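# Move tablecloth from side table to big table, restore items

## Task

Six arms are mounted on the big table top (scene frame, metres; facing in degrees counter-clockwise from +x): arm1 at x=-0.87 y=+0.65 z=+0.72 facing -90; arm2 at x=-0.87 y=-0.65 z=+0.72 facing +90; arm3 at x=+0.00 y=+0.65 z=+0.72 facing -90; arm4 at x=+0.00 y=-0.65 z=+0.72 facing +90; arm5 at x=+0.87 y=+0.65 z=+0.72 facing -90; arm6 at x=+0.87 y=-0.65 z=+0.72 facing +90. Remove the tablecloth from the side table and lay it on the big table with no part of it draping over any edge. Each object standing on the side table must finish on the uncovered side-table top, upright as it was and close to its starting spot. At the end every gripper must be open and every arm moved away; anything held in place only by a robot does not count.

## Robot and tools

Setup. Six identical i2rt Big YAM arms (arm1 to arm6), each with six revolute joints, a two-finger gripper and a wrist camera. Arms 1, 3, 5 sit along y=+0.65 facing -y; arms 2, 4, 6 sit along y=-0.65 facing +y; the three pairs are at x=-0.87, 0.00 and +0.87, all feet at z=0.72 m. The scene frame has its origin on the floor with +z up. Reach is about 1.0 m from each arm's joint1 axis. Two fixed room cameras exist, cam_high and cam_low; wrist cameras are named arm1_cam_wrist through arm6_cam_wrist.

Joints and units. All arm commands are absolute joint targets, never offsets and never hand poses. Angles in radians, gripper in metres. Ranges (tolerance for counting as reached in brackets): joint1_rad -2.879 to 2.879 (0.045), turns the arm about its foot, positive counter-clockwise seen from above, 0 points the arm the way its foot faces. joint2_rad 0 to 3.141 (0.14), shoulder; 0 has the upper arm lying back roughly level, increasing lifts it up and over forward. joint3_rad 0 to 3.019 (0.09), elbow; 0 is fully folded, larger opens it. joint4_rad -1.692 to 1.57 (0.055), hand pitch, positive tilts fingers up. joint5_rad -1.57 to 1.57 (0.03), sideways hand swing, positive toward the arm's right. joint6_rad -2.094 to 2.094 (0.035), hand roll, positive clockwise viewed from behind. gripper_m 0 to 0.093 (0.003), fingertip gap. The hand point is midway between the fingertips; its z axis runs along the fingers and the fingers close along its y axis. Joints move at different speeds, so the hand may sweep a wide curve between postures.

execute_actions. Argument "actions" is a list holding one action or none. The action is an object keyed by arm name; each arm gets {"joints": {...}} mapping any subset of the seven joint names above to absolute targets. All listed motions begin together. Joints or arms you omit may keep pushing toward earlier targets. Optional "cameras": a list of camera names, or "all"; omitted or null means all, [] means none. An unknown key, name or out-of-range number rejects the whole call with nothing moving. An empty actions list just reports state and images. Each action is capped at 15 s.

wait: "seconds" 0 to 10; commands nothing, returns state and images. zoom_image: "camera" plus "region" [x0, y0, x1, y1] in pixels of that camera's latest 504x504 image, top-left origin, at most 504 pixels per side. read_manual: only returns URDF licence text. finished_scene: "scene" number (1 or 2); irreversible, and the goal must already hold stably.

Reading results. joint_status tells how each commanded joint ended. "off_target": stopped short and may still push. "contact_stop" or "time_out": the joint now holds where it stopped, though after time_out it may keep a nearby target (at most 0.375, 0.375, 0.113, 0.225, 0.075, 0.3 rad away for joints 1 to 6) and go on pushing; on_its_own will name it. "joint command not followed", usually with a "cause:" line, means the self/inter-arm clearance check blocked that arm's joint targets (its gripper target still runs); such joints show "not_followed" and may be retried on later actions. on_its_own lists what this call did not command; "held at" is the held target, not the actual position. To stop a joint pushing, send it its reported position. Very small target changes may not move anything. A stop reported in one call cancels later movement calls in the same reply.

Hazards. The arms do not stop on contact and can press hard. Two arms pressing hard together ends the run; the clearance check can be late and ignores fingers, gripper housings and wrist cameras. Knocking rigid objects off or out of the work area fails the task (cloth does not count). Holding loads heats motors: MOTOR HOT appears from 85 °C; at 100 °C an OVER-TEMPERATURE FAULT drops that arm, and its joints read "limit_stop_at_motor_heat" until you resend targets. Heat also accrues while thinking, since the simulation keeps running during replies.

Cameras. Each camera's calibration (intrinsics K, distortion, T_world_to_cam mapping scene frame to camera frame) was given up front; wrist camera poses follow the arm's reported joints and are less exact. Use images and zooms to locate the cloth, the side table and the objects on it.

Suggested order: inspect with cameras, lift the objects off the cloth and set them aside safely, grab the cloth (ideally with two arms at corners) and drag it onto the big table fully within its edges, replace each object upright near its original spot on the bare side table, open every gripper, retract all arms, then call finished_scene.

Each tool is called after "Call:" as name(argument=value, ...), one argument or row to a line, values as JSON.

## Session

Call:
execute_actions(
  actions=[],
)

Scene clock: 0.00 s.
Motor temperatures (°C, as the motors report them): arm1=[26 24 26 28 24 24] | arm2=[25 27 27 25 25 24] | arm3=[27 26 29 24 27 26] | arm4=[25 25 26 27 27 26] | arm5=[26 25 28 27 25 25] | arm6=[24 29 26 24 26 23]
arm1.joint_positions: joint1_rad=-0.011 joint2_rad=+0.438 joint3_rad=+1.470 joint4_rad=-1.529 joint5_rad=-0.007 joint6_rad=-0.017 gripper_m=+0.094
arm1.joint_status: not commanded
arm1.hand: x=-0.8580 y=+0.5255 z=+1.3056 quat_wxyz=(-0.359, -0.592, -0.626, +0.359) (m; scene frame)
arm2.joint_positions: joint1_rad=+0.009 joint2_rad=+0.453 joint3_rad=+1.468 joint4_rad=-1.540 joint5_rad=-0.003 joint6_rad=-0.006 gripper_m=+0.095
arm2.joint_status: not commanded
arm2.hand: x=-0.8707 y=-0.5269 z=+1.2843 quat_wxyz=(-0.344, +0.627, -0.597, -0.365) (m; scene frame)
arm3.joint_positions: joint1_rad=-0.016 joint2_rad=+0.447 joint3_rad=+1.481 joint4_rad=-1.545 joint5_rad=+0.011 joint6_rad=-0.002 gripper_m=+0.095
arm3.joint_status: not commanded
arm3.hand: x=-0.0041 y=+0.5309 z=+1.2929 quat_wxyz=(-0.352, -0.615, -0.605, +0.363) (m; scene frame)
arm4.joint_positions: joint1_rad=+0.005 joint2_rad=+0.450 joint3_rad=+1.481 joint4_rad=-1.523 joint5_rad=-0.013 joint6_rad=+0.009 gripper_m=+0.095
arm4.joint_status: not commanded
arm4.hand: x=-0.0164 y=-0.5307 z=+1.3684 quat_wxyz=(-0.353, +0.625, -0.586, -0.376) (m; scene frame)
arm5.joint_positions: joint1_rad=-0.006 joint2_rad=+0.454 joint3_rad=+1.482 joint4_rad=-1.533 joint5_rad=-0.005 joint6_rad=-0.003 gripper_m=+0.095
arm5.joint_status: not commanded
arm5.hand: x=+0.8696 y=+0.5267 z=+1.3332 quat_wxyz=(-0.359, -0.610, -0.608, +0.360) (m; scene frame)
arm6.joint_positions: joint1_rad=+0.002 joint2_rad=+0.455 joint3_rad=+1.453 joint4_rad=-1.534 joint5_rad=-0.012 joint6_rad=+0.011 gripper_m=+0.094
arm6.joint_status: not commanded
arm6.hand: x=+0.8687 y=-0.5189 z=+1.3095 quat_wxyz=(-0.342, +0.615, -0.615, -0.356) (m; scene frame)
pictures: arm1_cam_wrist, arm2_cam_wrist, arm3_cam_wrist, arm4_cam_wrist, arm5_cam_wrist, arm6_cam_wrist, cam_high, cam_low
Images, in order (width x height): arm1_cam_wrist 504x504, arm2_cam_wrist 504x504, arm3_cam_wrist 504x504, arm4_cam_wrist 504x504, arm5_cam_wrist 504x504, arm6_cam_wrist 504x504, cam_high 504x504, cam_low 504x504.

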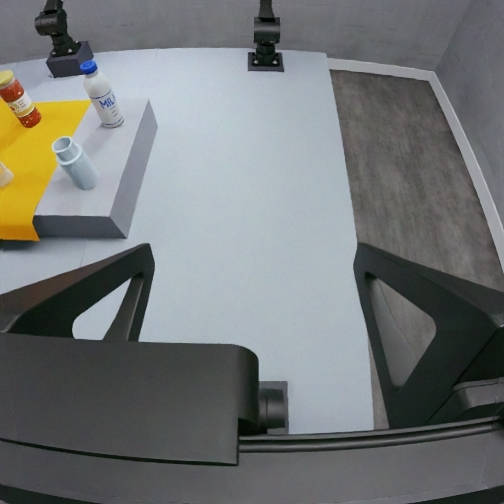

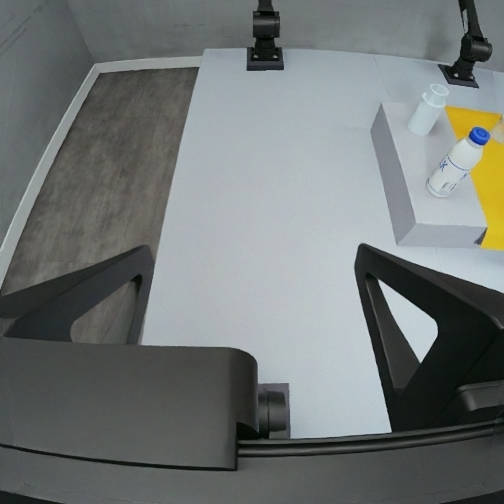

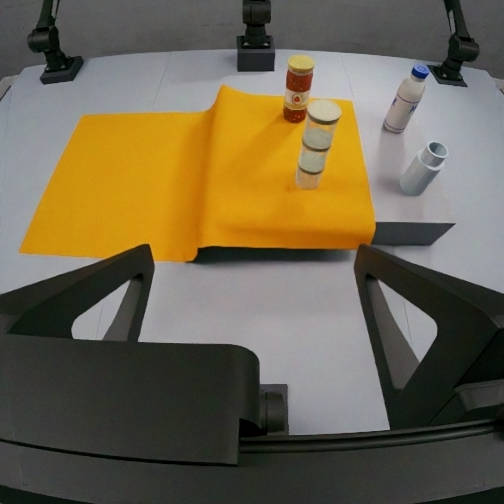

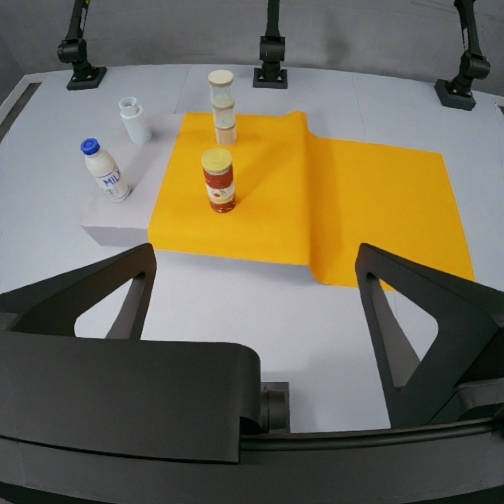

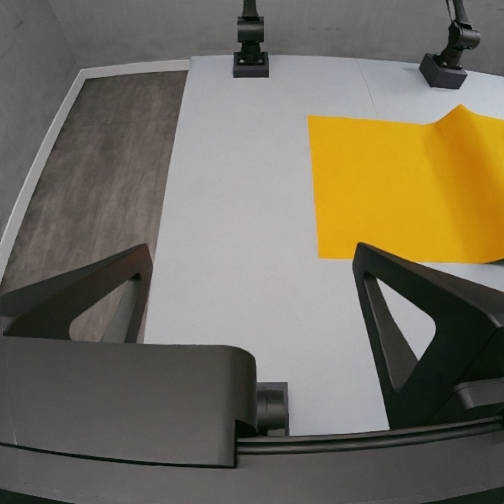

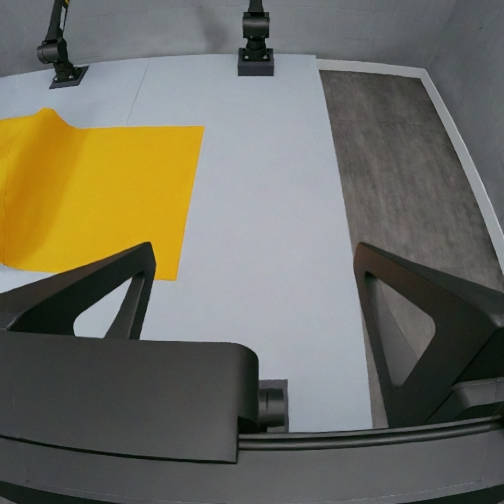

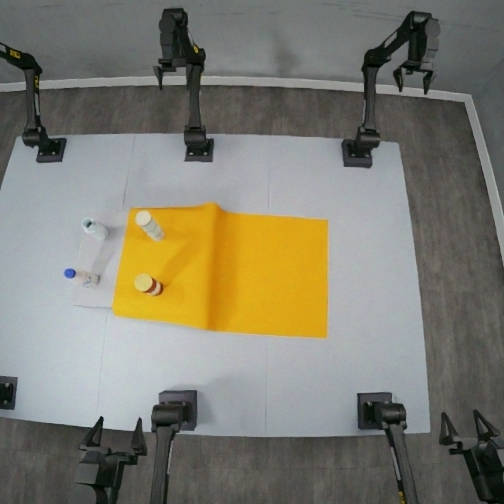

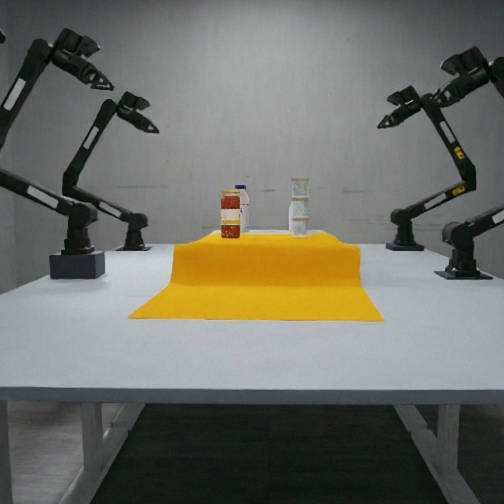

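Call:
execute_actions(
  actions=[
    {"arm3":{"joints":{"joint1_rad":-0.268,"joint2_rad":0.85,"joint3_rad":0.385,"joint4_rad":0.59}},"arm4":{"joints":{"joint1_rad":0.182,"joint2_rad":1.0,"joint3_rad":0.33,"joint4_rad":0.87}},"arm5":{"joints":{"joint1_rad":-1.11,"joint2_rad":2.1,"joint3_rad":2.45,"joint4_rad":-1.03,"joint6_rad":-1.13}},"arm6":{"joints":{"joint1_rad":1.14,"joint2_rad":2.1,"joint3_rad":2.45,"joint4_rad":-1.06,"joint6_rad":1.13}}},
  ],
  cameras=[],
)

Call:
execute_actions(
  actions=[
    {"arm3":{"joints":{"joint2_rad":1.2}},"arm4":{"joints":{"joint2_rad":1.42}},"arm5":{"joints":{"joint2_rad":2.42}},"arm6":{"joints":{"joint2_rad":2.41}}},
  ],
  cameras=["arm3_cam_wrist","arm4_cam_wrist","arm5_cam_wrist","arm6_cam_wrist","cam_low"],
)

Scene clock: 9.27 s.
Motor temperatures (°C, as the motors report them): arm1=[26 24 27 28 24 24] | arm2=[25 27 29 25 25 24] | arm3=[27 26 31 24 27 26] | arm4=[25 26 28 27 27 26] | arm5=[26 26 31 28 25 25] | arm6=[24 30 28 24 26 23]
arm1.joint_positions: joint1_rad=-0.011 joint2_rad=+0.438 joint3_rad=+1.470 joint4_rad=-1.529 joint5_rad=-0.007 joint6_rad=-0.017 gripper_m=+0.094
arm1.joint_status: not commanded
arm1.hand: x=-0.8580 y=+0.5255 z=+1.3056 quat_wxyz=(-0.359, -0.592, -0.626, +0.359) (m; scene frame)
arm2.joint_positions: joint1_rad=+0.009 joint2_rad=+0.453 joint3_rad=+1.468 joint4_rad=-1.540 joint5_rad=-0.003 joint6_rad=-0.006 gripper_m=+0.095
arm2.joint_status: not commanded
arm2.hand: x=-0.8707 y=-0.5269 z=+1.2843 quat_wxyz=(-0.344, +0.627, -0.597, -0.365) (m; scene frame)
arm3.joint_positions: joint1_rad=-0.262 joint2_rad=+0.862 joint3_rad=+0.382 joint4_rad=+0.567 joint5_rad=+0.011 joint6_rad=-0.002 gripper_m=+0.095
arm3.joint_status: all done
arm3.hand: x=-0.1070 y=+0.2536 z=+1.0371 quat_wxyz=(-0.447, -0.537, -0.409, +0.587) (m; scene frame)
arm4.joint_positions: joint1_rad=+0.170 joint2_rad=+1.015 joint3_rad=+0.327 joint4_rad=+0.846 joint5_rad=-0.013 joint6_rad=+0.009 gripper_m=+0.095
arm4.joint_status: all done
arm4.hand: x=-0.0973 y=-0.2446 z=+1.0850 quat_wxyz=(-0.473, +0.511, -0.399, -0.597) (m; scene frame)
arm5.joint_positions: joint1_rad=-1.118 joint2_rad=+2.086 joint3_rad=+2.413 joint4_rad=-1.039 joint5_rad=-0.005 joint6_rad=-1.121 gripper_m=+0.095
arm5.joint_status: all done
arm5.hand: x=+0.1357 y=+0.2958 z=+1.1563 quat_wxyz=(+0.135, -0.642, -0.643, +0.394) (m; scene frame)
arm6.joint_positions: joint1_rad=+1.149 joint2_rad=+2.096 joint3_rad=+2.411 joint4_rad=-1.065 joint5_rad=-0.013 joint6_rad=+1.113 gripper_m=+0.094
arm6.joint_status: all done
arm6.hand: x=+0.1266 y=-0.3195 z=+1.1313 quat_wxyz=(+0.143, +0.662, -0.634, -0.373) (m; scene frame)
pictures: none
No camera images: the call's "cameras" was empty. Leave "cameras" out to get every camera's image.

Scene clock: 10.97 s.
Motor temperatures (°C, as the motors report them): arm1=[26 24 27 28 24 24] | arm2=[25 27 29 25 25 24] | arm3=[27 26 31 24 27 26] | arm4=[25 26 28 27 27 26] | arm5=[26 27 31 28 25 25] | arm6=[24 31 28 24 26 23]
arm1.joint_positions: joint1_rad=-0.011 joint2_rad=+0.438 joint3_rad=+1.470 joint4_rad=-1.529 joint5_rad=-0.007 joint6_rad=-0.017 gripper_m=+0.094
arm1.joint_status: not commanded
arm1.hand: x=-0.8580 y=+0.5255 z=+1.3056 quat_wxyz=(-0.359, -0.592, -0.626, +0.359) (m; scene frame)
arm2.joint_positions: joint1_rad=+0.009 joint2_rad=+0.453 joint3_rad=+1.468 joint4_rad=-1.540 joint5_rad=-0.003 joint6_rad=-0.006 gripper_m=+0.095
arm2.joint_status: not commanded
arm2.hand: x=-0.8707 y=-0.5269 z=+1.2843 quat_wxyz=(-0.344, +0.627, -0.597, -0.365) (m; scene frame)
arm3.joint_positions: joint1_rad=-0.262 joint2_rad=+1.200 joint3_rad=+0.382 joint4_rad=+0.575 joint5_rad=+0.011 joint6_rad=-0.002 gripper_m=+0.095
arm3.joint_status: all done
arm3.hand: x=-0.1164 y=+0.2176 z=+0.9001 quat_wxyz=(-0.373, -0.625, -0.478, +0.491) (m; scene frame)
arm4.joint_positions: joint1_rad=+0.170 joint2_rad=+1.415 joint3_rad=+0.327 joint4_rad=+0.854 joint5_rad=-0.013 joint6_rad=+0.009 gripper_m=+0.095
arm4.joint_status: all done
arm4.hand: x=-0.1015 y=-0.2154 z=+0.9206 quat_wxyz=(-0.386, +0.615, -0.486, -0.486) (m; scene frame)
arm5.joint_positions: joint1_rad=-1.118 joint2_rad=+2.410 joint3_rad=+2.414 joint4_rad=-1.039 joint5_rad=-0.005 joint6_rad=-1.122 gripper_m=+0.095
arm5.joint_status: all done
arm5.hand: x=+0.0987 y=+0.2778 z=+0.8911 quat_wxyz=(+0.085, -0.681, -0.682, +0.251) (m; scene frame)
arm6.joint_positions: joint1_rad=+1.149 joint2_rad=+2.407 joint3_rad=+2.411 joint4_rad=-1.065 joint5_rad=-0.013 joint6_rad=+1.114 gripper_m=+0.094
arm6.joint_status: all done
arm6.hand: x=+0.0928 y=-0.3052 z=+0.8772 quat_wxyz=(+0.093, +0.698, -0.670, -0.234) (m; scene frame)
pictures: arm3_cam_wrist, arm4_cam_wrist, arm5_cam_wrist, arm6_cam_wrist, cam_low
camera_calibration (this result's frames):
arm3_cam_wrist: T_world_to_cam=[[-0.969311, 0.245804, 0.00406945, -0.173363], [0.184673, 0.73897, -0.647934, 0.445085], [-0.162272, -0.627298, -0.761685, 0.924395], [0, 0, 0, 1]] pos_world=[-0.100234, 0.293581, 0.99319]
arm4_cam_wrist: T_world_to_cam=[[0.969938, 0.243351, -0.000558501, 0.149497], [0.185198, -0.739638, -0.647022, 0.457465], [-0.157867, 0.627468, -0.762471, 0.944233], [0, 0, 0, 1]] pos_world=[-0.0806615, -0.290497, 1.01602]
arm5_cam_wrist: T_world_to_cam=[[-0.886839, 0.0745489, 0.456026, -0.337624], [0.235265, 0.922253, 0.306756, -0.5432], [-0.397703, 0.37933, -0.835428, 0.794109], [0, 0, 0, 1]] pos_world=[0.144198, 0.224908, 0.984016]
arm6_cam_wrist: T_world_to_cam=[[0.891043, 0.0825174, -0.446355, 0.332492], [0.259423, -0.899491, 0.35159, -0.601476], [-0.37248, -0.429077, -0.822893, 0.75053], [0, 0, 0, 1]] pos_world=[0.13933, -0.246424, 0.977488]
Images, in order (width x height): arm3_cam_wrist 504x504, arm4_cam_wrist 504x504, arm5_cam_wrist 504x504, arm6_cam_wrist 504x504, cam_low 504x504.

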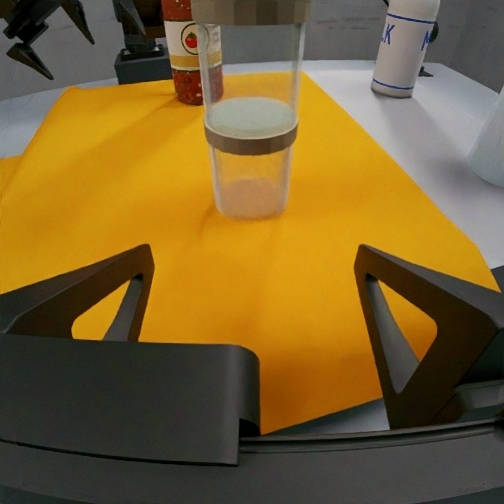

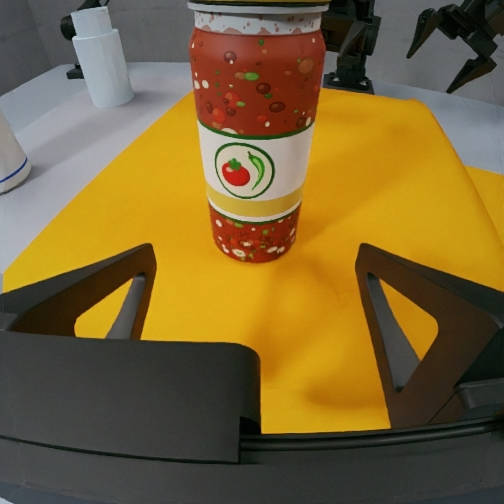

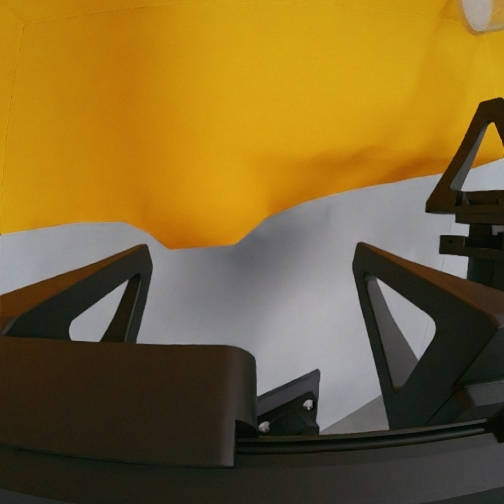

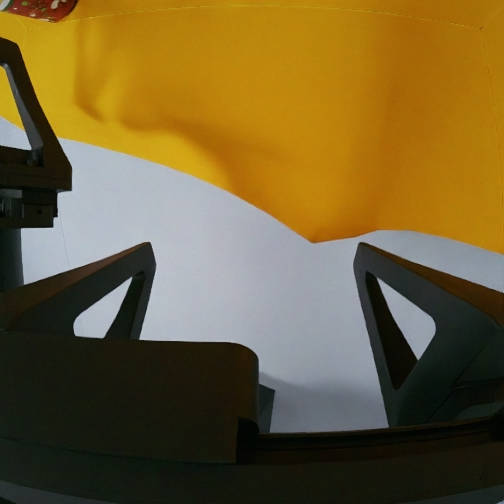

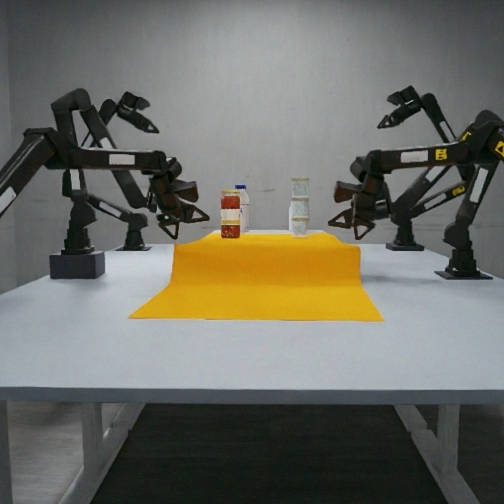

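Call:
execute_actions(
  actions=[
    {"arm3":{"joints":{"joint2_rad":1.52,"joint3_rad":0.69,"joint4_rad":0.645}},"arm4":{"joints":{"joint2_rad":1.67,"joint3_rad":0.625,"joint4_rad":0.82}},"arm5":{"joints":{"joint1_rad":-1.098,"joint2_rad":2.54}},"arm6":{"joints":{"joint1_rad":1.12,"joint2_rad":2.53}}},
  ],
  cameras=["arm3_cam_wrist","arm4_cam_wrist","arm5_cam_wrist","arm6_cam_wrist","cam_low"],
)

Scene clock: 16.30 s.
Motor temperatures (°C, as the motors report them): arm1=[26 24 28 28 24 24] | arm2=[25 27 29 25 25 24] | arm3=[27 26 32 24 27 26] | arm4=[25 26 28 27 27 26] | arm5=[26 29 34 28 25 25] | arm6=[24 32 30 24 26 23]
arm1.joint_positions: joint1_rad=-0.011 joint2_rad=+0.438 joint3_rad=+1.470 joint4_rad=-1.529 joint5_rad=-0.007 joint6_rad=-0.017 gripper_m=+0.094
arm1.joint_status: not commanded
arm1.hand: x=-0.8580 y=+0.5255 z=+1.3056 quat_wxyz=(-0.359, -0.592, -0.626, +0.359) (m; scene frame)
arm2.joint_positions: joint1_rad=+0.009 joint2_rad=+0.453 joint3_rad=+1.468 joint4_rad=-1.540 joint5_rad=-0.003 joint6_rad=-0.006 gripper_m=+0.095
arm2.joint_status: not commanded
arm2.hand: x=-0.8707 y=-0.5269 z=+1.2843 quat_wxyz=(-0.344, +0.627, -0.597, -0.365) (m; scene frame)
arm3.joint_positions: joint1_rad=-0.262 joint2_rad=+1.511 joint3_rad=+0.653 joint4_rad=+0.625 joint5_rad=+0.011 joint6_rad=-0.002 gripper_m=+0.095
arm3.joint_status: all done
arm3.hand: x=-0.1439 y=+0.1130 z=+0.8968 quat_wxyz=(-0.375, -0.623, -0.476, +0.494) (m; scene frame)
arm4.joint_positions: joint1_rad=+0.170 joint2_rad=+1.664 joint3_rad=+0.597 joint4_rad=+0.827 joint5_rad=-0.013 joint6_rad=+0.009 gripper_m=+0.095
arm4.joint_status: all done
arm4.hand: x=-0.1236 y=-0.1165 z=+0.9095 quat_wxyz=(-0.385, +0.617, -0.487, -0.484) (m; scene frame)
arm5.joint_positions: joint1_rad=-1.106 joint2_rad=+2.554 joint3_rad=+2.418 joint4_rad=-1.039 joint5_rad=-0.005 joint6_rad=-1.122 gripper_m=+0.095
arm5.joint_status: all done
arm5.hand: x=+0.1110 y=+0.2719 z=+0.7731 quat_wxyz=(+0.062, -0.688, -0.698, +0.187) (m; scene frame)
arm6.joint_positions: joint1_rad=+1.125 joint2_rad=+2.548 joint3_rad=+2.421 joint4_rad=-1.065 joint5_rad=-0.013 joint6_rad=+1.114 gripper_m=+0.094
arm6.joint_status: all done
arm6.hand: x=+0.1071 y=-0.2902 z=+0.7656 quat_wxyz=(+0.070, +0.700, -0.689, -0.175) (m; scene frame)
pictures: arm3_cam_wrist, arm4_cam_wrist, arm5_cam_wrist, arm6_cam_wrist, cam_low
camera_calibration (this result's frames):
arm3_cam_wrist: T_world_to_cam=[[-0.969298, 0.245853, 0.00415866, -0.174406], [0.183035, 0.732717, -0.655457, 0.532508], [-0.164193, -0.634572, -0.755221, 0.846575], [0, 0, 0, 1]] pos_world=[-0.127517, 0.189913, 0.989113]
arm4_cam_wrist: T_world_to_cam=[[0.969959, 0.243268, -0.00069716, 0.146989], [0.185947, -0.743253, -0.64265, 0.523196], [-0.156854, 0.623215, -0.76616, 0.873207], [0, 0, 0, 1]] pos_world=[-0.102895, -0.191086, 1.00535]
arm5_cam_wrist: T_world_to_cam=[[-0.937963, 0.0383212, 0.344611, -0.170804], [0.179908, 0.903408, 0.389214, -0.556869], [-0.296409, 0.427067, -0.854257, 0.693016], [0, 0, 0, 1]] pos_world=[0.145393, 0.213661, 0.867616]
arm6_cam_wrist: T_world_to_cam=[[0.939339, 0.0396827, -0.340688, 0.170158], [0.192311, -0.883401, 0.42734, -0.598575], [-0.284006, -0.466935, -0.837444, 0.661226], [0, 0, 0, 1]] pos_world=[0.143068, -0.226784, 0.867506]
Images, in order (width x height): arm3_cam_wrist 504x504, arm4_cam_wrist 504x504, arm5_cam_wrist 504x504, arm6_cam_wrist 504x504, cam_low 504x504.

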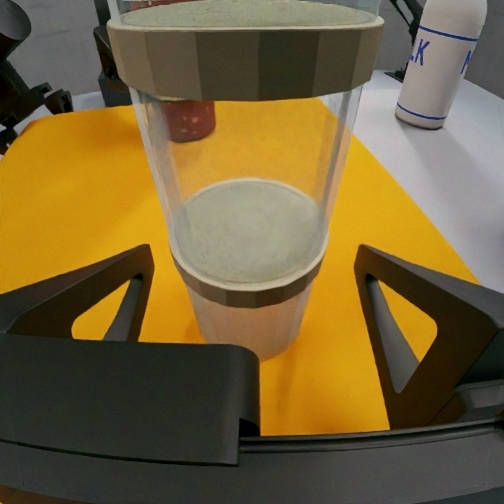

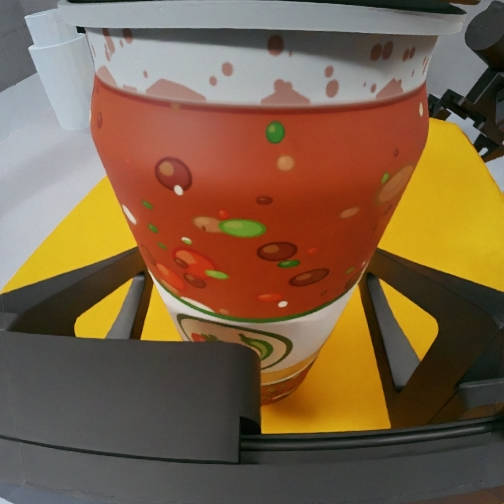

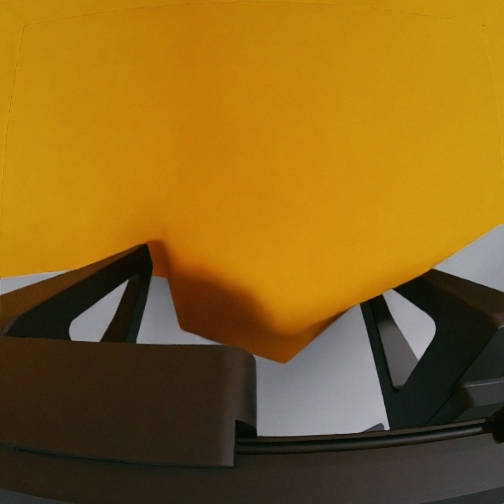

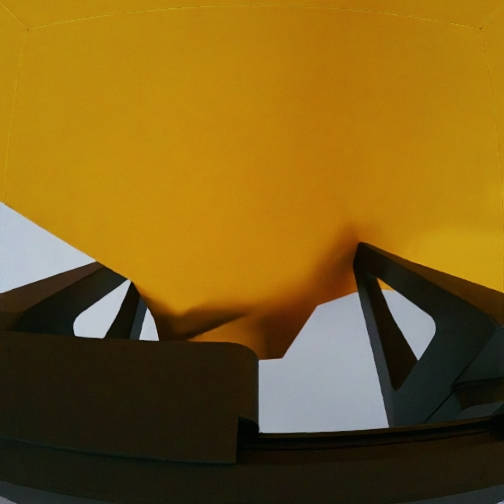

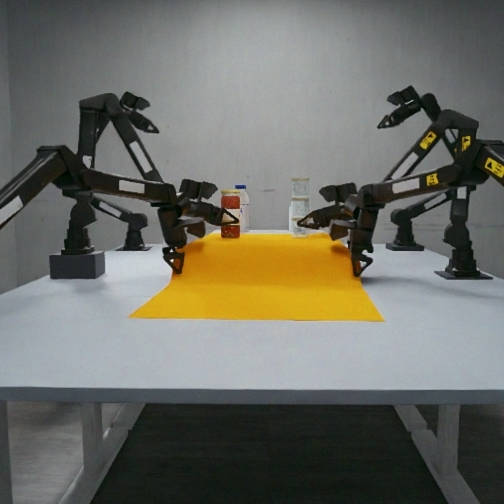

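Arm3 needs to go slightly deeper and lower before it closes.

Call:
execute_actions(
  actions=[
    {"arm3":{"joints":{"joint2_rad":1.6,"joint3_rad":0.735,"joint4_rad":0.68}},"arm4":{"joints":{"gripper_m":0.045}},"arm5":{"joints":{"gripper_m":0}},"arm6":{"joints":{"gripper_m":0}}},
  ],
  cameras=["arm3_cam_wrist"],
)

Call:
execute_actions(
  actions=[
    {"arm3":{"joints":{"gripper_m":0.045}}},
  ],
  cameras=[],
)

Call:
execute_actions(
  actions=[
    {"arm3":{"joints":{"joint2_rad":1.46,"joint4_rad":0.585}},"arm4":{"joints":{"joint2_rad":1.51,"joint4_rad":0.74}}},
  ],
  cameras=["arm3_cam_wrist","cam_low"],
)

Scene clock: 21.77 s.
Motor temperatures (°C, as the motors report them): arm1=[26 24 28 28 24 24] | arm2=[25 27 30 25 25 24] | arm3=[27 27 33 25 27 26] | arm4=[25 26 29 27 27 26] | arm5=[26 31 35 28 25 25] | arm6=[24 34 31 24 26 23]
arm1.joint_positions: joint1_rad=-0.011 joint2_rad=+0.438 joint3_rad=+1.470 joint4_rad=-1.529 joint5_rad=-0.007 joint6_rad=-0.017 gripper_m=+0.094
arm1.joint_status: not commanded
arm1.hand: x=-0.8580 y=+0.5255 z=+1.3056 quat_wxyz=(-0.359, -0.592, -0.626, +0.359) (m; scene frame)
arm2.joint_positions: joint1_rad=+0.009 joint2_rad=+0.453 joint3_rad=+1.468 joint4_rad=-1.540 joint5_rad=-0.003 joint6_rad=-0.006 gripper_m=+0.095
arm2.joint_status: not commanded
arm2.hand: x=-0.8707 y=-0.5269 z=+1.2843 quat_wxyz=(-0.344, +0.627, -0.597, -0.365) (m; scene frame)
arm3.joint_positions: joint1_rad=-0.262 joint2_rad=+1.594 joint3_rad=+0.694 joint4_rad=+0.658 joint5_rad=+0.011 joint6_rad=-0.002 gripper_m=+0.095
arm3.joint_status: all done
arm3.hand: x=-0.1486 y=+0.0949 z=+0.8796 quat_wxyz=(-0.373, -0.625, -0.478, +0.491) (m; scene frame)
arm4.joint_positions: joint1_rad=+0.170 joint2_rad=+1.664 joint3_rad=+0.597 joint4_rad=+0.827 joint5_rad=-0.007 joint6_rad=+0.009 gripper_m=+0.066
arm4.joint_status: gripper_m off_target (ended at +0.066, target +0.045)
arm4.hand: x=-0.1227 y=-0.1163 z=+0.9095 quat_wxyz=(-0.386, +0.616, -0.488, -0.483) (m; scene frame)
arm5.joint_positions: joint1_rad=-1.106 joint2_rad=+2.537 joint3_rad=+2.418 joint4_rad=-1.031 joint5_rad=-0.001 joint6_rad=-1.122 gripper_m=+0.001
arm5.joint_status: all done
arm5.hand: x=+0.1073 y=+0.2712 z=+0.7877 quat_wxyz=(+0.067, -0.687, -0.696, +0.198) (m; scene frame)
arm6.joint_positions: joint1_rad=+1.128 joint2_rad=+2.533 joint3_rad=+2.423 joint4_rad=-1.050 joint5_rad=-0.019 joint6_rad=+1.114 gripper_m=+0.001
arm6.joint_status: all done
arm6.hand: x=+0.1005 y=-0.2909 z=+0.7809 quat_wxyz=(+0.078, +0.699, -0.685, -0.189) (m; scene frame)
pictures: arm3_cam_wrist
camera_calibration (this result's frames):
arm3_cam_wrist: T_world_to_cam=[[-0.969309, 0.245812, 0.00408321, -0.174416], [0.184422, 0.738013, -0.649096, 0.529516], [-0.162569, -0.628421, -0.760696, 0.825801], [0, 0, 0, 1]] pos_world=[-0.132468, 0.171035, 0.972602]
Images, in order (width x height): arm3_cam_wrist 504x504.

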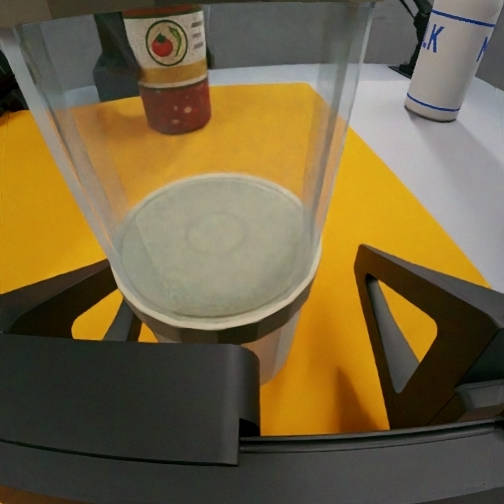

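Scene clock: 22.37 s.
Motor temperatures (°C, as the motors report them): arm1=[26 24 28 28 24 24] | arm2=[25 27 30 25 25 24] | arm3=[27 27 33 25 27 26] | arm4=[25 26 29 27 27 26] | arm5=[26 32 35 28 25 25] | arm6=[24 34 31 24 26 23]
arm1.joint_positions: joint1_rad=-0.011 joint2_rad=+0.438 joint3_rad=+1.470 joint4_rad=-1.529 joint5_rad=-0.007 joint6_rad=-0.017 gripper_m=+0.094
arm1.joint_status: not commanded
arm1.hand: x=-0.8580 y=+0.5255 z=+1.3056 quat_wxyz=(-0.359, -0.592, -0.626, +0.359) (m; scene frame)
arm2.joint_positions: joint1_rad=+0.009 joint2_rad=+0.453 joint3_rad=+1.468 joint4_rad=-1.540 joint5_rad=-0.003 joint6_rad=-0.006 gripper_m=+0.095
arm2.joint_status: not commanded
arm2.hand: x=-0.8707 y=-0.5269 z=+1.2843 quat_wxyz=(-0.344, +0.627, -0.597, -0.365) (m; scene frame)
arm3.joint_positions: joint1_rad=-0.262 joint2_rad=+1.594 joint3_rad=+0.694 joint4_rad=+0.659 joint5_rad=+0.009 joint6_rad=-0.001 gripper_m=+0.059
arm3.joint_status: gripper_m off_target (ended at +0.059, target +0.045)
arm3.hand: x=-0.1483 y=+0.0948 z=+0.8797 quat_wxyz=(-0.374, -0.625, -0.478, +0.491) (m; scene frame)
arm4.joint_positions: joint1_rad=+0.170 joint2_rad=+1.664 joint3_rad=+0.597 joint4_rad=+0.827 joint5_rad=-0.007 joint6_rad=+0.009 gripper_m=+0.066
arm4.joint_status: not commanded
arm4.hand: x=-0.1227 y=-0.1163 z=+0.9095 quat_wxyz=(-0.386, +0.616, -0.488, -0.483) (m; scene frame)
arm5.joint_positions: joint1_rad=-1.106 joint2_rad=+2.537 joint3_rad=+2.418 joint4_rad=-1.031 joint5_rad=-0.001 joint6_rad=-1.122 gripper_m=+0.001
arm5.joint_status: not commanded
arm5.hand: x=+0.1073 y=+0.2712 z=+0.7877 quat_wxyz=(+0.067, -0.687, -0.696, +0.198) (m; scene frame)
arm6.joint_positions: joint1_rad=+1.128 joint2_rad=+2.533 joint3_rad=+2.423 joint4_rad=-1.050 joint5_rad=-0.019 joint6_rad=+1.114 gripper_m=+0.001
arm6.joint_status: not commanded
arm6.hand: x=+0.1005 y=-0.2909 z=+0.7809 quat_wxyz=(+0.078, +0.699, -0.685, -0.189) (m; scene frame)
pictures: none
No camera images: the call's "cameras" was empty. Leave "cameras" out to get every camera's image.

Scene clock: 23.37 s.
Motor temperatures (°C, as the motors report them): arm1=[26 24 28 28 24 24] | arm2=[25 27 30 25 25 24] | arm3=[27 27 33 25 27 26] | arm4=[25 26 29 27 27 26] | arm5=[26 32 35 28 25 25] | arm6=[24 34 31 24 26 23]
arm1.joint_positions: joint1_rad=-0.011 joint2_rad=+0.438 joint3_rad=+1.470 joint4_rad=-1.529 joint5_rad=-0.007 joint6_rad=-0.017 gripper_m=+0.094
arm1.joint_status: not commanded
arm1.hand: x=-0.8580 y=+0.5255 z=+1.3056 quat_wxyz=(-0.359, -0.592, -0.626, +0.359) (m; scene frame)
arm2.joint_positions: joint1_rad=+0.009 joint2_rad=+0.453 joint3_rad=+1.468 joint4_rad=-1.540 joint5_rad=-0.003 joint6_rad=-0.006 gripper_m=+0.095
arm2.joint_status: not commanded
arm2.hand: x=-0.8707 y=-0.5269 z=+1.2843 quat_wxyz=(-0.344, +0.627, -0.597, -0.365) (m; scene frame)
arm3.joint_positions: joint1_rad=-0.262 joint2_rad=+1.491 joint3_rad=+0.694 joint4_rad=+0.575 joint5_rad=+0.009 joint6_rad=-0.001 gripper_m=+0.059
arm3.joint_status: all done
arm3.hand: x=-0.1462 y=+0.1031 z=+0.9158 quat_wxyz=(-0.379, -0.620, -0.475, +0.497) (m; scene frame)
arm4.joint_positions: joint1_rad=+0.170 joint2_rad=+1.573 joint3_rad=+0.597 joint4_rad=+0.713 joint5_rad=-0.011 joint6_rad=+0.009 gripper_m=+0.066
arm4.joint_status: all done
arm4.hand: x=-0.1223 y=-0.1221 z=+0.9300 quat_wxyz=(-0.379, +0.622, -0.492, -0.477) (m; scene frame)
arm5.joint_positions: joint1_rad=-1.106 joint2_rad=+2.537 joint3_rad=+2.418 joint4_rad=-1.031 joint5_rad=-0.001 joint6_rad=-1.123 gripper_m=+0.001
arm5.joint_status: not commanded
arm5.hand: x=+0.1073 y=+0.2712 z=+0.7877 quat_wxyz=(+0.067, -0.687, -0.696, +0.198) (m; scene frame)
arm6.joint_positions: joint1_rad=+1.128 joint2_rad=+2.533 joint3_rad=+2.423 joint4_rad=-1.050 joint5_rad=-0.017 joint6_rad=+1.115 gripper_m=+0.001
arm6.joint_status: not commanded
arm6.hand: x=+0.1007 y=-0.2907 z=+0.7809 quat_wxyz=(+0.077, +0.699, -0.686, -0.189) (m; scene frame)
pictures: arm3_cam_wrist, cam_low
camera_calibration (this result's frames):
arm3_cam_wrist: T_world_to_cam=[[-0.969722, 0.244185, 0.00346357, -0.173521], [0.180466, 0.726088, -0.663497, 0.560368], [-0.164531, -0.642783, -0.748171, 0.848613], [0, 0, 0, 1]] pos_world=[-0.129771, 0.180969, 1.00731]
Images, in order (width x height): arm3_cam_wrist 504x504, cam_low 504x504.

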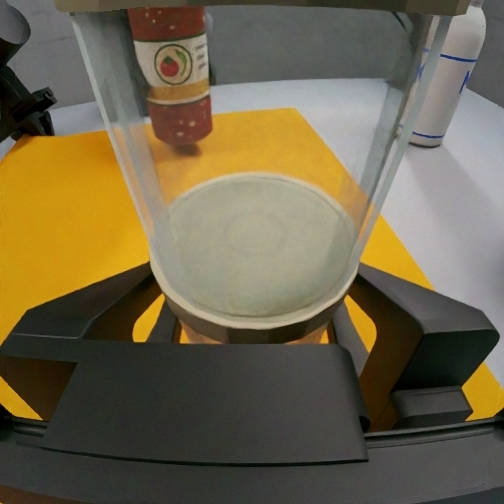

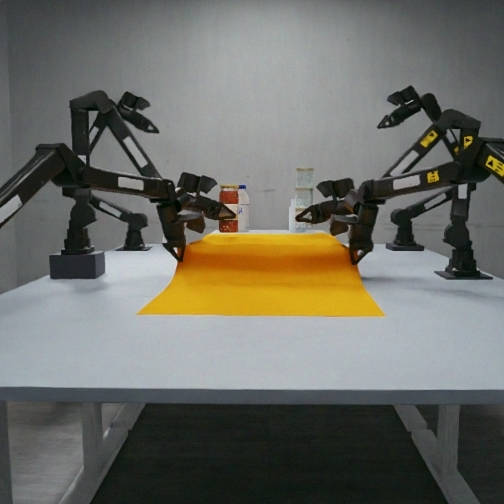

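Call:
execute_actions(
  actions=[
    {"arm5":{"joints":{"joint1_rad":-0.96,"joint2_rad":1.93,"joint3_rad":1.57,"joint4_rad":-0.76,"joint6_rad":-0.97}},"arm6":{"joints":{"joint1_rad":0.96,"joint2_rad":1.91,"joint3_rad":1.55,"joint4_rad":-0.76,"joint6_rad":0.97}}},
  ],
  cameras=["cam_high"],
)

Call:
execute_actions(
  actions=[
    {"arm3":{"joints":{"joint2_rad":1.59,"joint4_rad":0.69}},"arm4":{"joints":{"joint2_rad":1.64,"joint4_rad":0.875}},"arm5":{"joints":{"joint1_rad":-0.79,"joint2_rad":1.72,"joint3_rad":1.12,"joint4_rad":-0.57,"joint6_rad":-0.8}},"arm6":{"joints":{"joint1_rad":0.79,"joint2_rad":1.7,"joint3_rad":1.12,"joint4_rad":-0.58,"joint6_rad":0.8}}},
  ],
  cameras=["cam_high","cam_low"],
)

Scene clock: 29.60 s.
Motor temperatures (°C, as the motors report them): arm1=[26 24 29 28 24 24] | arm2=[25 27 30 25 25 24] | arm3=[27 27 35 25 27 26] | arm4=[25 27 30 27 27 26] | arm5=[26 33 36 28 25 25] | arm6=[24 34 32 24 26 23]
arm1.joint_positions: joint1_rad=-0.011 joint2_rad=+0.438 joint3_rad=+1.470 joint4_rad=-1.529 joint5_rad=-0.007 joint6_rad=-0.017 gripper_m=+0.094
arm1.joint_status: not commanded
arm1.hand: x=-0.8580 y=+0.5255 z=+1.3056 quat_wxyz=(-0.359, -0.592, -0.626, +0.359) (m; scene frame)
arm2.joint_positions: joint1_rad=+0.009 joint2_rad=+0.453 joint3_rad=+1.468 joint4_rad=-1.540 joint5_rad=-0.003 joint6_rad=-0.006 gripper_m=+0.095
arm2.joint_status: not commanded
arm2.hand: x=-0.8707 y=-0.5269 z=+1.2843 quat_wxyz=(-0.344, +0.627, -0.597, -0.365) (m; scene frame)
arm3.joint_positions: joint1_rad=-0.262 joint2_rad=+1.491 joint3_rad=+0.694 joint4_rad=+0.575 joint5_rad=+0.009 joint6_rad=-0.001 gripper_m=+0.059
arm3.joint_status: not commanded
arm3.hand: x=-0.1462 y=+0.1031 z=+0.9158 quat_wxyz=(-0.379, -0.620, -0.475, +0.497) (m; scene frame)
arm4.joint_positions: joint1_rad=+0.170 joint2_rad=+1.573 joint3_rad=+0.597 joint4_rad=+0.713 joint5_rad=-0.011 joint6_rad=+0.009 gripper_m=+0.066
arm4.joint_status: not commanded
arm4.hand: x=-0.1223 y=-0.1221 z=+0.9300 quat_wxyz=(-0.379, +0.622, -0.492, -0.477) (m; scene frame)
arm5.joint_positions: joint1_rad=-0.953 joint2_rad=+1.946 joint3_rad=+1.553 joint4_rad=-0.779 joint5_rad=-0.006 joint6_rad=-0.979 gripper_m=+0.001
arm5.joint_status: all done
arm5.hand: x=+0.3209 y=+0.2623 z=+0.8533 quat_wxyz=(+0.033, -0.685, -0.701, +0.196) (m; scene frame)
arm6.joint_positions: joint1_rad=+0.956 joint2_rad=+1.927 joint3_rad=+1.530 joint4_rad=-0.774 joint5_rad=-0.011 joint6_rad=+0.988 gripper_m=+0.001
arm6.joint_status: all done
arm6.hand: x=+0.3244 y=-0.2686 z=+0.8440 quat_wxyz=(+0.044, +0.684, -0.702, -0.194) (m; scene frame)
pictures: cam_high
Images, in order (width x height): cam_high 504x504.

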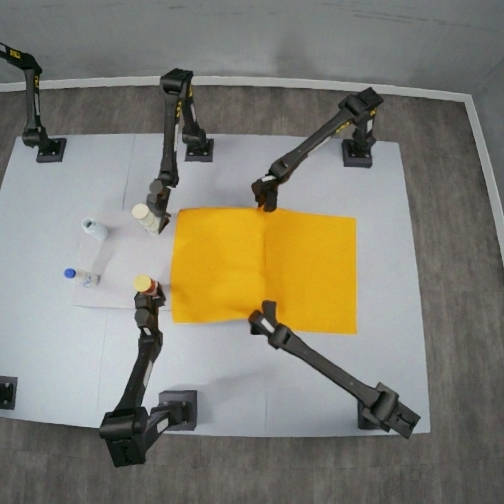

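Scene clock: 31.53 s.
Motor temperatures (°C, as the motors report them): arm1=[26 24 29 28 24 24] | arm2=[25 27 30 25 25 24] | arm3=[27 27 35 25 27 26] | arm4=[25 27 30 27 27 26] | arm5=[26 33 36 28 25 25] | arm6=[24 34 31 24 26 23]
arm1.joint_positions: joint1_rad=-0.011 joint2_rad=+0.438 joint3_rad=+1.470 joint4_rad=-1.529 joint5_rad=-0.007 joint6_rad=-0.017 gripper_m=+0.094
arm1.joint_status: not commanded
arm1.hand: x=-0.8580 y=+0.5255 z=+1.3056 quat_wxyz=(-0.359, -0.592, -0.626, +0.359) (m; scene frame)
arm2.joint_positions: joint1_rad=+0.009 joint2_rad=+0.453 joint3_rad=+1.468 joint4_rad=-1.540 joint5_rad=-0.003 joint6_rad=-0.006 gripper_m=+0.095
arm2.joint_status: not commanded
arm2.hand: x=-0.8707 y=-0.5269 z=+1.2843 quat_wxyz=(-0.344, +0.627, -0.597, -0.365) (m; scene frame)
arm3.joint_positions: joint1_rad=-0.262 joint2_rad=+1.594 joint3_rad=+0.695 joint4_rad=+0.659 joint5_rad=+0.009 joint6_rad=-0.001 gripper_m=+0.059
arm3.joint_status: all done
arm3.hand: x=-0.1485 y=+0.0942 z=+0.8800 quat_wxyz=(-0.374, -0.624, -0.478, +0.491) (m; scene frame)
arm4.joint_positions: joint1_rad=+0.170 joint2_rad=+1.658 joint3_rad=+0.597 joint4_rad=+0.819 joint5_rad=-0.011 joint6_rad=+0.010 gripper_m=+0.066
arm4.joint_status: joint4_rad time_out (moved +0.105 of +0.162); the others done
arm4.on_its_own: joint4_rad reads +0.819 and still pushes toward +0.875 since a time_out
arm4.hand: x=-0.1233 y=-0.1166 z=+0.9106 quat_wxyz=(-0.384, +0.617, -0.488, -0.483) (m; scene frame)
arm5.joint_positions: joint1_rad=-0.779 joint2_rad=+1.732 joint3_rad=+1.107 joint4_rad=-0.592 joint5_rad=-0.005 joint6_rad=-0.809 gripper_m=+0.001
arm5.joint_status: all done
arm5.hand: x=+0.4863 y=+0.2637 z=+0.8070 quat_wxyz=(-0.001, -0.687, -0.705, +0.176) (m; scene frame)
arm6.joint_positions: joint1_rad=+0.778 joint2_rad=+1.710 joint3_rad=+1.104 joint4_rad=-0.598 joint5_rad=-0.013 joint6_rad=+0.817 gripper_m=+0.001
arm6.joint_status: all done
arm6.hand: x=+0.4862 y=-0.2648 z=+0.8048 quat_wxyz=(+0.010, +0.683, -0.707, -0.182) (m; scene frame)
pictures: cam_high, cam_low
Images, in order (width x height): cam_high 504x504, cam_low 504x504.

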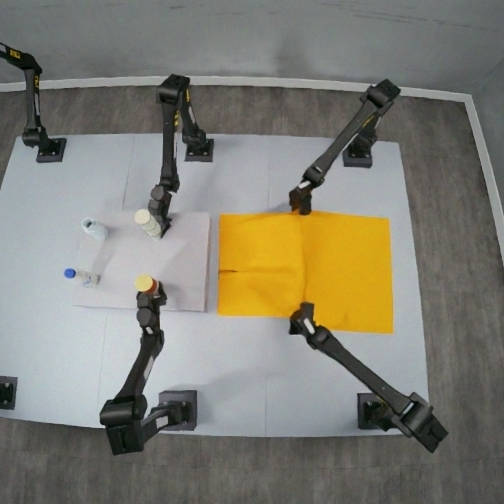

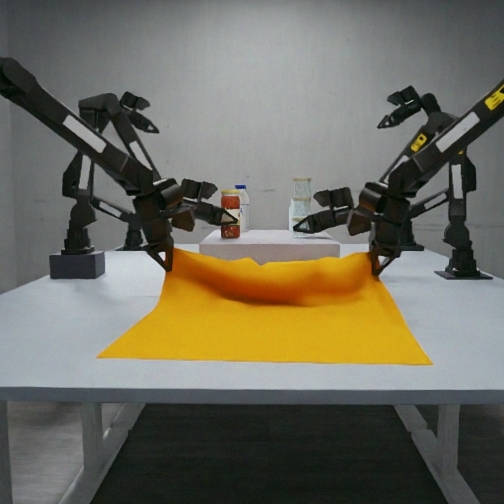

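Call:
execute_actions(
  actions=[
    {"arm3":{"joints":{"gripper_m":0.093,"joint4_rad":0.665}},"arm4":{"joints":{"gripper_m":0.093,"joint4_rad":0.83}},"arm5":{"joints":{"gripper_m":0.05}},"arm6":{"joints":{"gripper_m":0.05}}},
  ],
  cameras=[],
)

Call:
execute_actions(
  actions=[
    {"arm3":{"joints":{"joint2_rad":1.17,"joint3_rad":0.37,"joint4_rad":0.6}},"arm4":{"joints":{"joint2_rad":1.33,"joint3_rad":0.28}},"arm5":{"joints":{"joint2_rad":1.5,"joint3_rad":0.9}},"arm6":{"joints":{"joint2_rad":1.5,"joint3_rad":0.9}}},
  ],
  cameras=[],
)

Call:
execute_actions(
  actions=[
    {"arm3":{"joints":{"joint2_rad":0.5,"joint4_rad":-0.15}},"arm4":{"joints":{"joint2_rad":0.6,"joint4_rad":0}},"arm5":{"joints":{"joint2_rad":0.8}},"arm6":{"joints":{"joint2_rad":0.8}}},
  ],
  cameras=["cam_high","cam_low","arm3_cam_wrist"],
)

Scene clock: 38.70 s.
Motor temperatures (°C, as the motors report them): arm1=[26 24 29 28 24 24] | arm2=[25 27 30 25 25 24] | arm3=[27 28 35 25 27 26] | arm4=[25 27 30 28 27 26] | arm5=[26 32 35 28 25 25] | arm6=[24 33 31 24 26 23]
arm1.joint_positions: joint1_rad=-0.011 joint2_rad=+0.438 joint3_rad=+1.470 joint4_rad=-1.529 joint5_rad=-0.007 joint6_rad=-0.017 gripper_m=+0.094
arm1.joint_status: not commanded
arm1.hand: x=-0.8580 y=+0.5255 z=+1.3056 quat_wxyz=(-0.359, -0.592, -0.626, +0.359) (m; scene frame)
arm2.joint_positions: joint1_rad=+0.009 joint2_rad=+0.453 joint3_rad=+1.468 joint4_rad=-1.540 joint5_rad=-0.003 joint6_rad=-0.006 gripper_m=+0.095
arm2.joint_status: not commanded
arm2.hand: x=-0.8707 y=-0.5269 z=+1.2843 quat_wxyz=(-0.344, +0.627, -0.597, -0.365) (m; scene frame)
arm3.joint_positions: joint1_rad=-0.262 joint2_rad=+1.594 joint3_rad=+0.697 joint4_rad=+0.659 joint5_rad=+0.009 joint6_rad=-0.001 gripper_m=+0.093
arm3.joint_status: all done
arm3.hand: x=-0.1486 y=+0.0938 z=+0.8806 quat_wxyz=(-0.375, -0.624, -0.478, +0.492) (m; scene frame)
arm4.joint_positions: joint1_rad=+0.170 joint2_rad=+1.657 joint3_rad=+0.598 joint4_rad=+0.819 joint5_rad=-0.012 joint6_rad=+0.010 gripper_m=+0.093
arm4.joint_status: all done
arm4.hand: x=-0.1235 y=-0.1162 z=+0.9117 quat_wxyz=(-0.385, +0.616, -0.488, -0.484) (m; scene frame)
arm5.joint_positions: joint1_rad=-0.780 joint2_rad=+1.732 joint3_rad=+1.107 joint4_rad=-0.592 joint5_rad=-0.005 joint6_rad=-0.808 gripper_m=+0.050
arm5.joint_status: all done
arm5.hand: x=+0.4860 y=+0.2640 z=+0.8070 quat_wxyz=(-0.001, -0.687, -0.705, +0.176) (m; scene frame)
arm6.joint_positions: joint1_rad=+0.779 joint2_rad=+1.710 joint3_rad=+1.104 joint4_rad=-0.598 joint5_rad=-0.013 joint6_rad=+0.817 gripper_m=+0.050
arm6.joint_status: all done
arm6.hand: x=+0.4860 y=-0.2650 z=+0.8048 quat_wxyz=(+0.010, +0.683, -0.707, -0.182) (m; scene frame)
pictures: none
No camera images: the call's "cameras" was empty. Leave "cameras" out to get every camera's image.

Scene clock: 39.77 s.
Motor temperatures (°C, as the motors report them): arm1=[26 24 29 28 24 24] | arm2=[25 27 30 25 25 24] | arm3=[27 28 35 25 27 26] | arm4=[25 27 30 28 27 26] | arm5=[26 32 35 28 25 25] | arm6=[24 33 31 24 26 23]
arm1.joint_positions: joint1_rad=-0.011 joint2_rad=+0.438 joint3_rad=+1.470 joint4_rad=-1.529 joint5_rad=-0.007 joint6_rad=-0.017 gripper_m=+0.094
arm1.joint_status: not commanded
arm1.hand: x=-0.8580 y=+0.5255 z=+1.3056 quat_wxyz=(-0.359, -0.592, -0.626, +0.359) (m; scene frame)
arm2.joint_positions: joint1_rad=+0.009 joint2_rad=+0.453 joint3_rad=+1.468 joint4_rad=-1.540 joint5_rad=-0.003 joint6_rad=-0.006 gripper_m=+0.095
arm2.joint_status: not commanded
arm2.hand: x=-0.8707 y=-0.5269 z=+1.2843 quat_wxyz=(-0.344, +0.627, -0.597, -0.365) (m; scene frame)
arm3.joint_positions: joint1_rad=-0.262 joint2_rad=+1.177 joint3_rad=+0.371 joint4_rad=+0.609 joint5_rad=+0.009 joint6_rad=-0.001 gripper_m=+0.093
arm3.joint_status: all done
arm3.hand: x=-0.1153 y=+0.2203 z=+0.9126 quat_wxyz=(-0.385, -0.614, -0.470, +0.505) (m; scene frame)
arm4.joint_positions: joint1_rad=+0.170 joint2_rad=+1.341 joint3_rad=+0.278 joint4_rad=+0.819 joint5_rad=-0.012 joint6_rad=+0.010 gripper_m=+0.093
arm4.joint_status: all done
arm4.hand: x=-0.0968 y=-0.2355 z=+0.9223 quat_wxyz=(-0.384, +0.617, -0.488, -0.483) (m; scene frame)
arm5.joint_positions: joint1_rad=-0.780 joint2_rad=+1.491 joint3_rad=+0.898 joint4_rad=-0.587 joint5_rad=-0.005 joint6_rad=-0.808 gripper_m=+0.050
arm5.joint_status: all done
arm5.hand: x=+0.5386 y=+0.3167 z=+0.8407 quat_wxyz=(-0.001, -0.685, -0.702, +0.195) (m; scene frame)
arm6.joint_positions: joint1_rad=+0.779 joint2_rad=+1.494 joint3_rad=+0.897 joint4_rad=-0.593 joint5_rad=-0.013 joint6_rad=+0.816 gripper_m=+0.050
arm6.joint_status: all done
arm6.hand: x=+0.5394 y=-0.3187 z=+0.8264 quat_wxyz=(+0.010, +0.683, -0.706, -0.189) (m; scene frame)
pictures: none
No camera images: the call's "cameras" was empty. Leave "cameras" out to get every camera's image.

Scene clock: 41.27 s.
Motor temperatures (°C, as the motors report them): arm1=[26 24 29 28 24 24] | arm2=[25 27 30 25 25 24] | arm3=[27 28 35 25 27 26] | arm4=[25 27 30 28 27 26] | arm5=[26 31 35 28 25 25] | arm6=[24 33 31 24 26 23]
arm1.joint_positions: joint1_rad=-0.011 joint2_rad=+0.438 joint3_rad=+1.470 joint4_rad=-1.529 joint5_rad=-0.007 joint6_rad=-0.017 gripper_m=+0.094
arm1.joint_status: not commanded
arm1.hand: x=-0.8580 y=+0.5255 z=+1.3056 quat_wxyz=(-0.359, -0.592, -0.626, +0.359) (m; scene frame)
arm2.joint_positions: joint1_rad=+0.009 joint2_rad=+0.453 joint3_rad=+1.468 joint4_rad=-1.540 joint5_rad=-0.003 joint6_rad=-0.006 gripper_m=+0.095
arm2.joint_status: not commanded
arm2.hand: x=-0.8707 y=-0.5269 z=+1.2843 quat_wxyz=(-0.344, +0.627, -0.597, -0.365) (m; scene frame)
arm3.joint_positions: joint1_rad=-0.262 joint2_rad=+0.505 joint3_rad=+0.371 joint4_rad=-0.140 joint5_rad=+0.009 joint6_rad=-0.001 gripper_m=+0.093
arm3.joint_status: all done
arm3.hand: x=-0.0883 y=+0.3234 z=+0.9857 quat_wxyz=(-0.366, -0.632, -0.484, +0.481) (m; scene frame)
arm4.joint_positions: joint1_rad=+0.170 joint2_rad=+0.606 joint3_rad=+0.278 joint4_rad=+0.010 joint5_rad=-0.012 joint6_rad=+0.010 gripper_m=+0.093
arm4.joint_status: all done
arm4.hand: x=-0.0799 y=-0.3156 z=+1.0024 quat_wxyz=(-0.365, +0.635, -0.503, -0.459) (m; scene frame)
arm5.joint_positions: joint1_rad=-0.780 joint2_rad=+0.795 joint3_rad=+0.889 joint4_rad=-0.587 joint5_rad=-0.005 joint6_rad=-0.808 gripper_m=+0.050
arm5.joint_status: all done
arm5.hand: x=+0.5867 y=+0.3650 z=+1.1357 quat_wxyz=(+0.003, -0.598, -0.615, +0.514) (m; scene frame)
arm6.joint_positions: joint1_rad=+0.779 joint2_rad=+0.795 joint3_rad=+0.885 joint4_rad=-0.593 joint5_rad=-0.013 joint6_rad=+0.816 gripper_m=+0.050
arm6.joint_status: all done
arm6.hand: x=+0.5871 y=-0.3655 z=+1.1207 quat_wxyz=(+0.014, +0.600, -0.618, -0.509) (m; scene frame)
pictures: arm3_cam_wrist, cam_high, cam_low
camera_calibration (this result's frames):
arm3_cam_wrist: T_world_to_cam=[[-0.969777, 0.243977, 0.00291148, -0.170792], [0.188808, 0.757937, -0.624406, 0.388227], [-0.154548, -0.604984, -0.781095, 1.07313], [0, 0, 0, 1]] pos_world=[-0.0730807, 0.396646, 1.08113]
Images, in order (width x height): arm3_cam_wrist 504x504, cam_high 504x504, cam_low 504x504.

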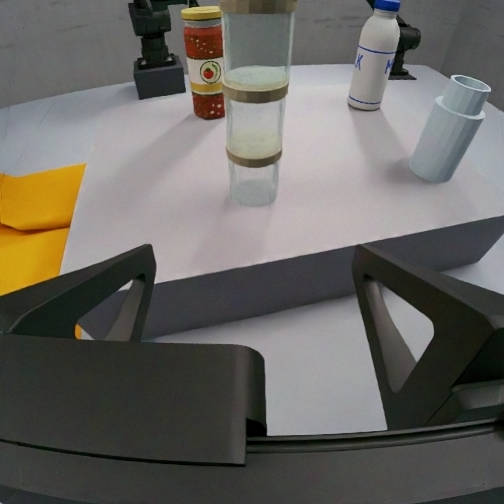

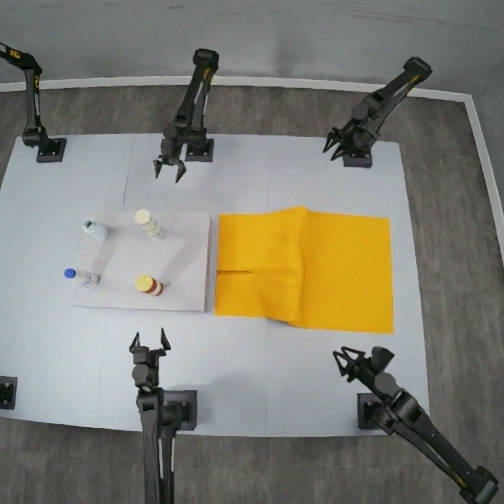

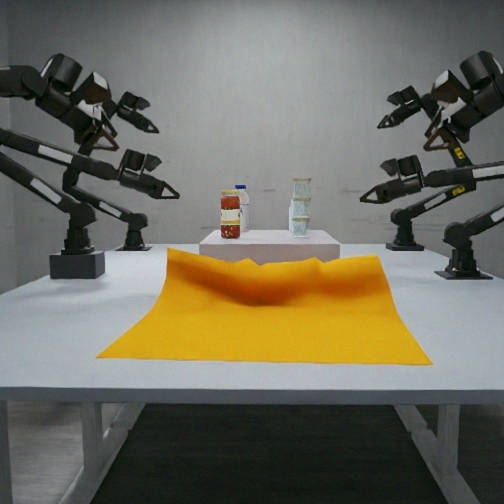

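Call:
finished_scene(
  scene=2,
)

The scene is finished: the task was done.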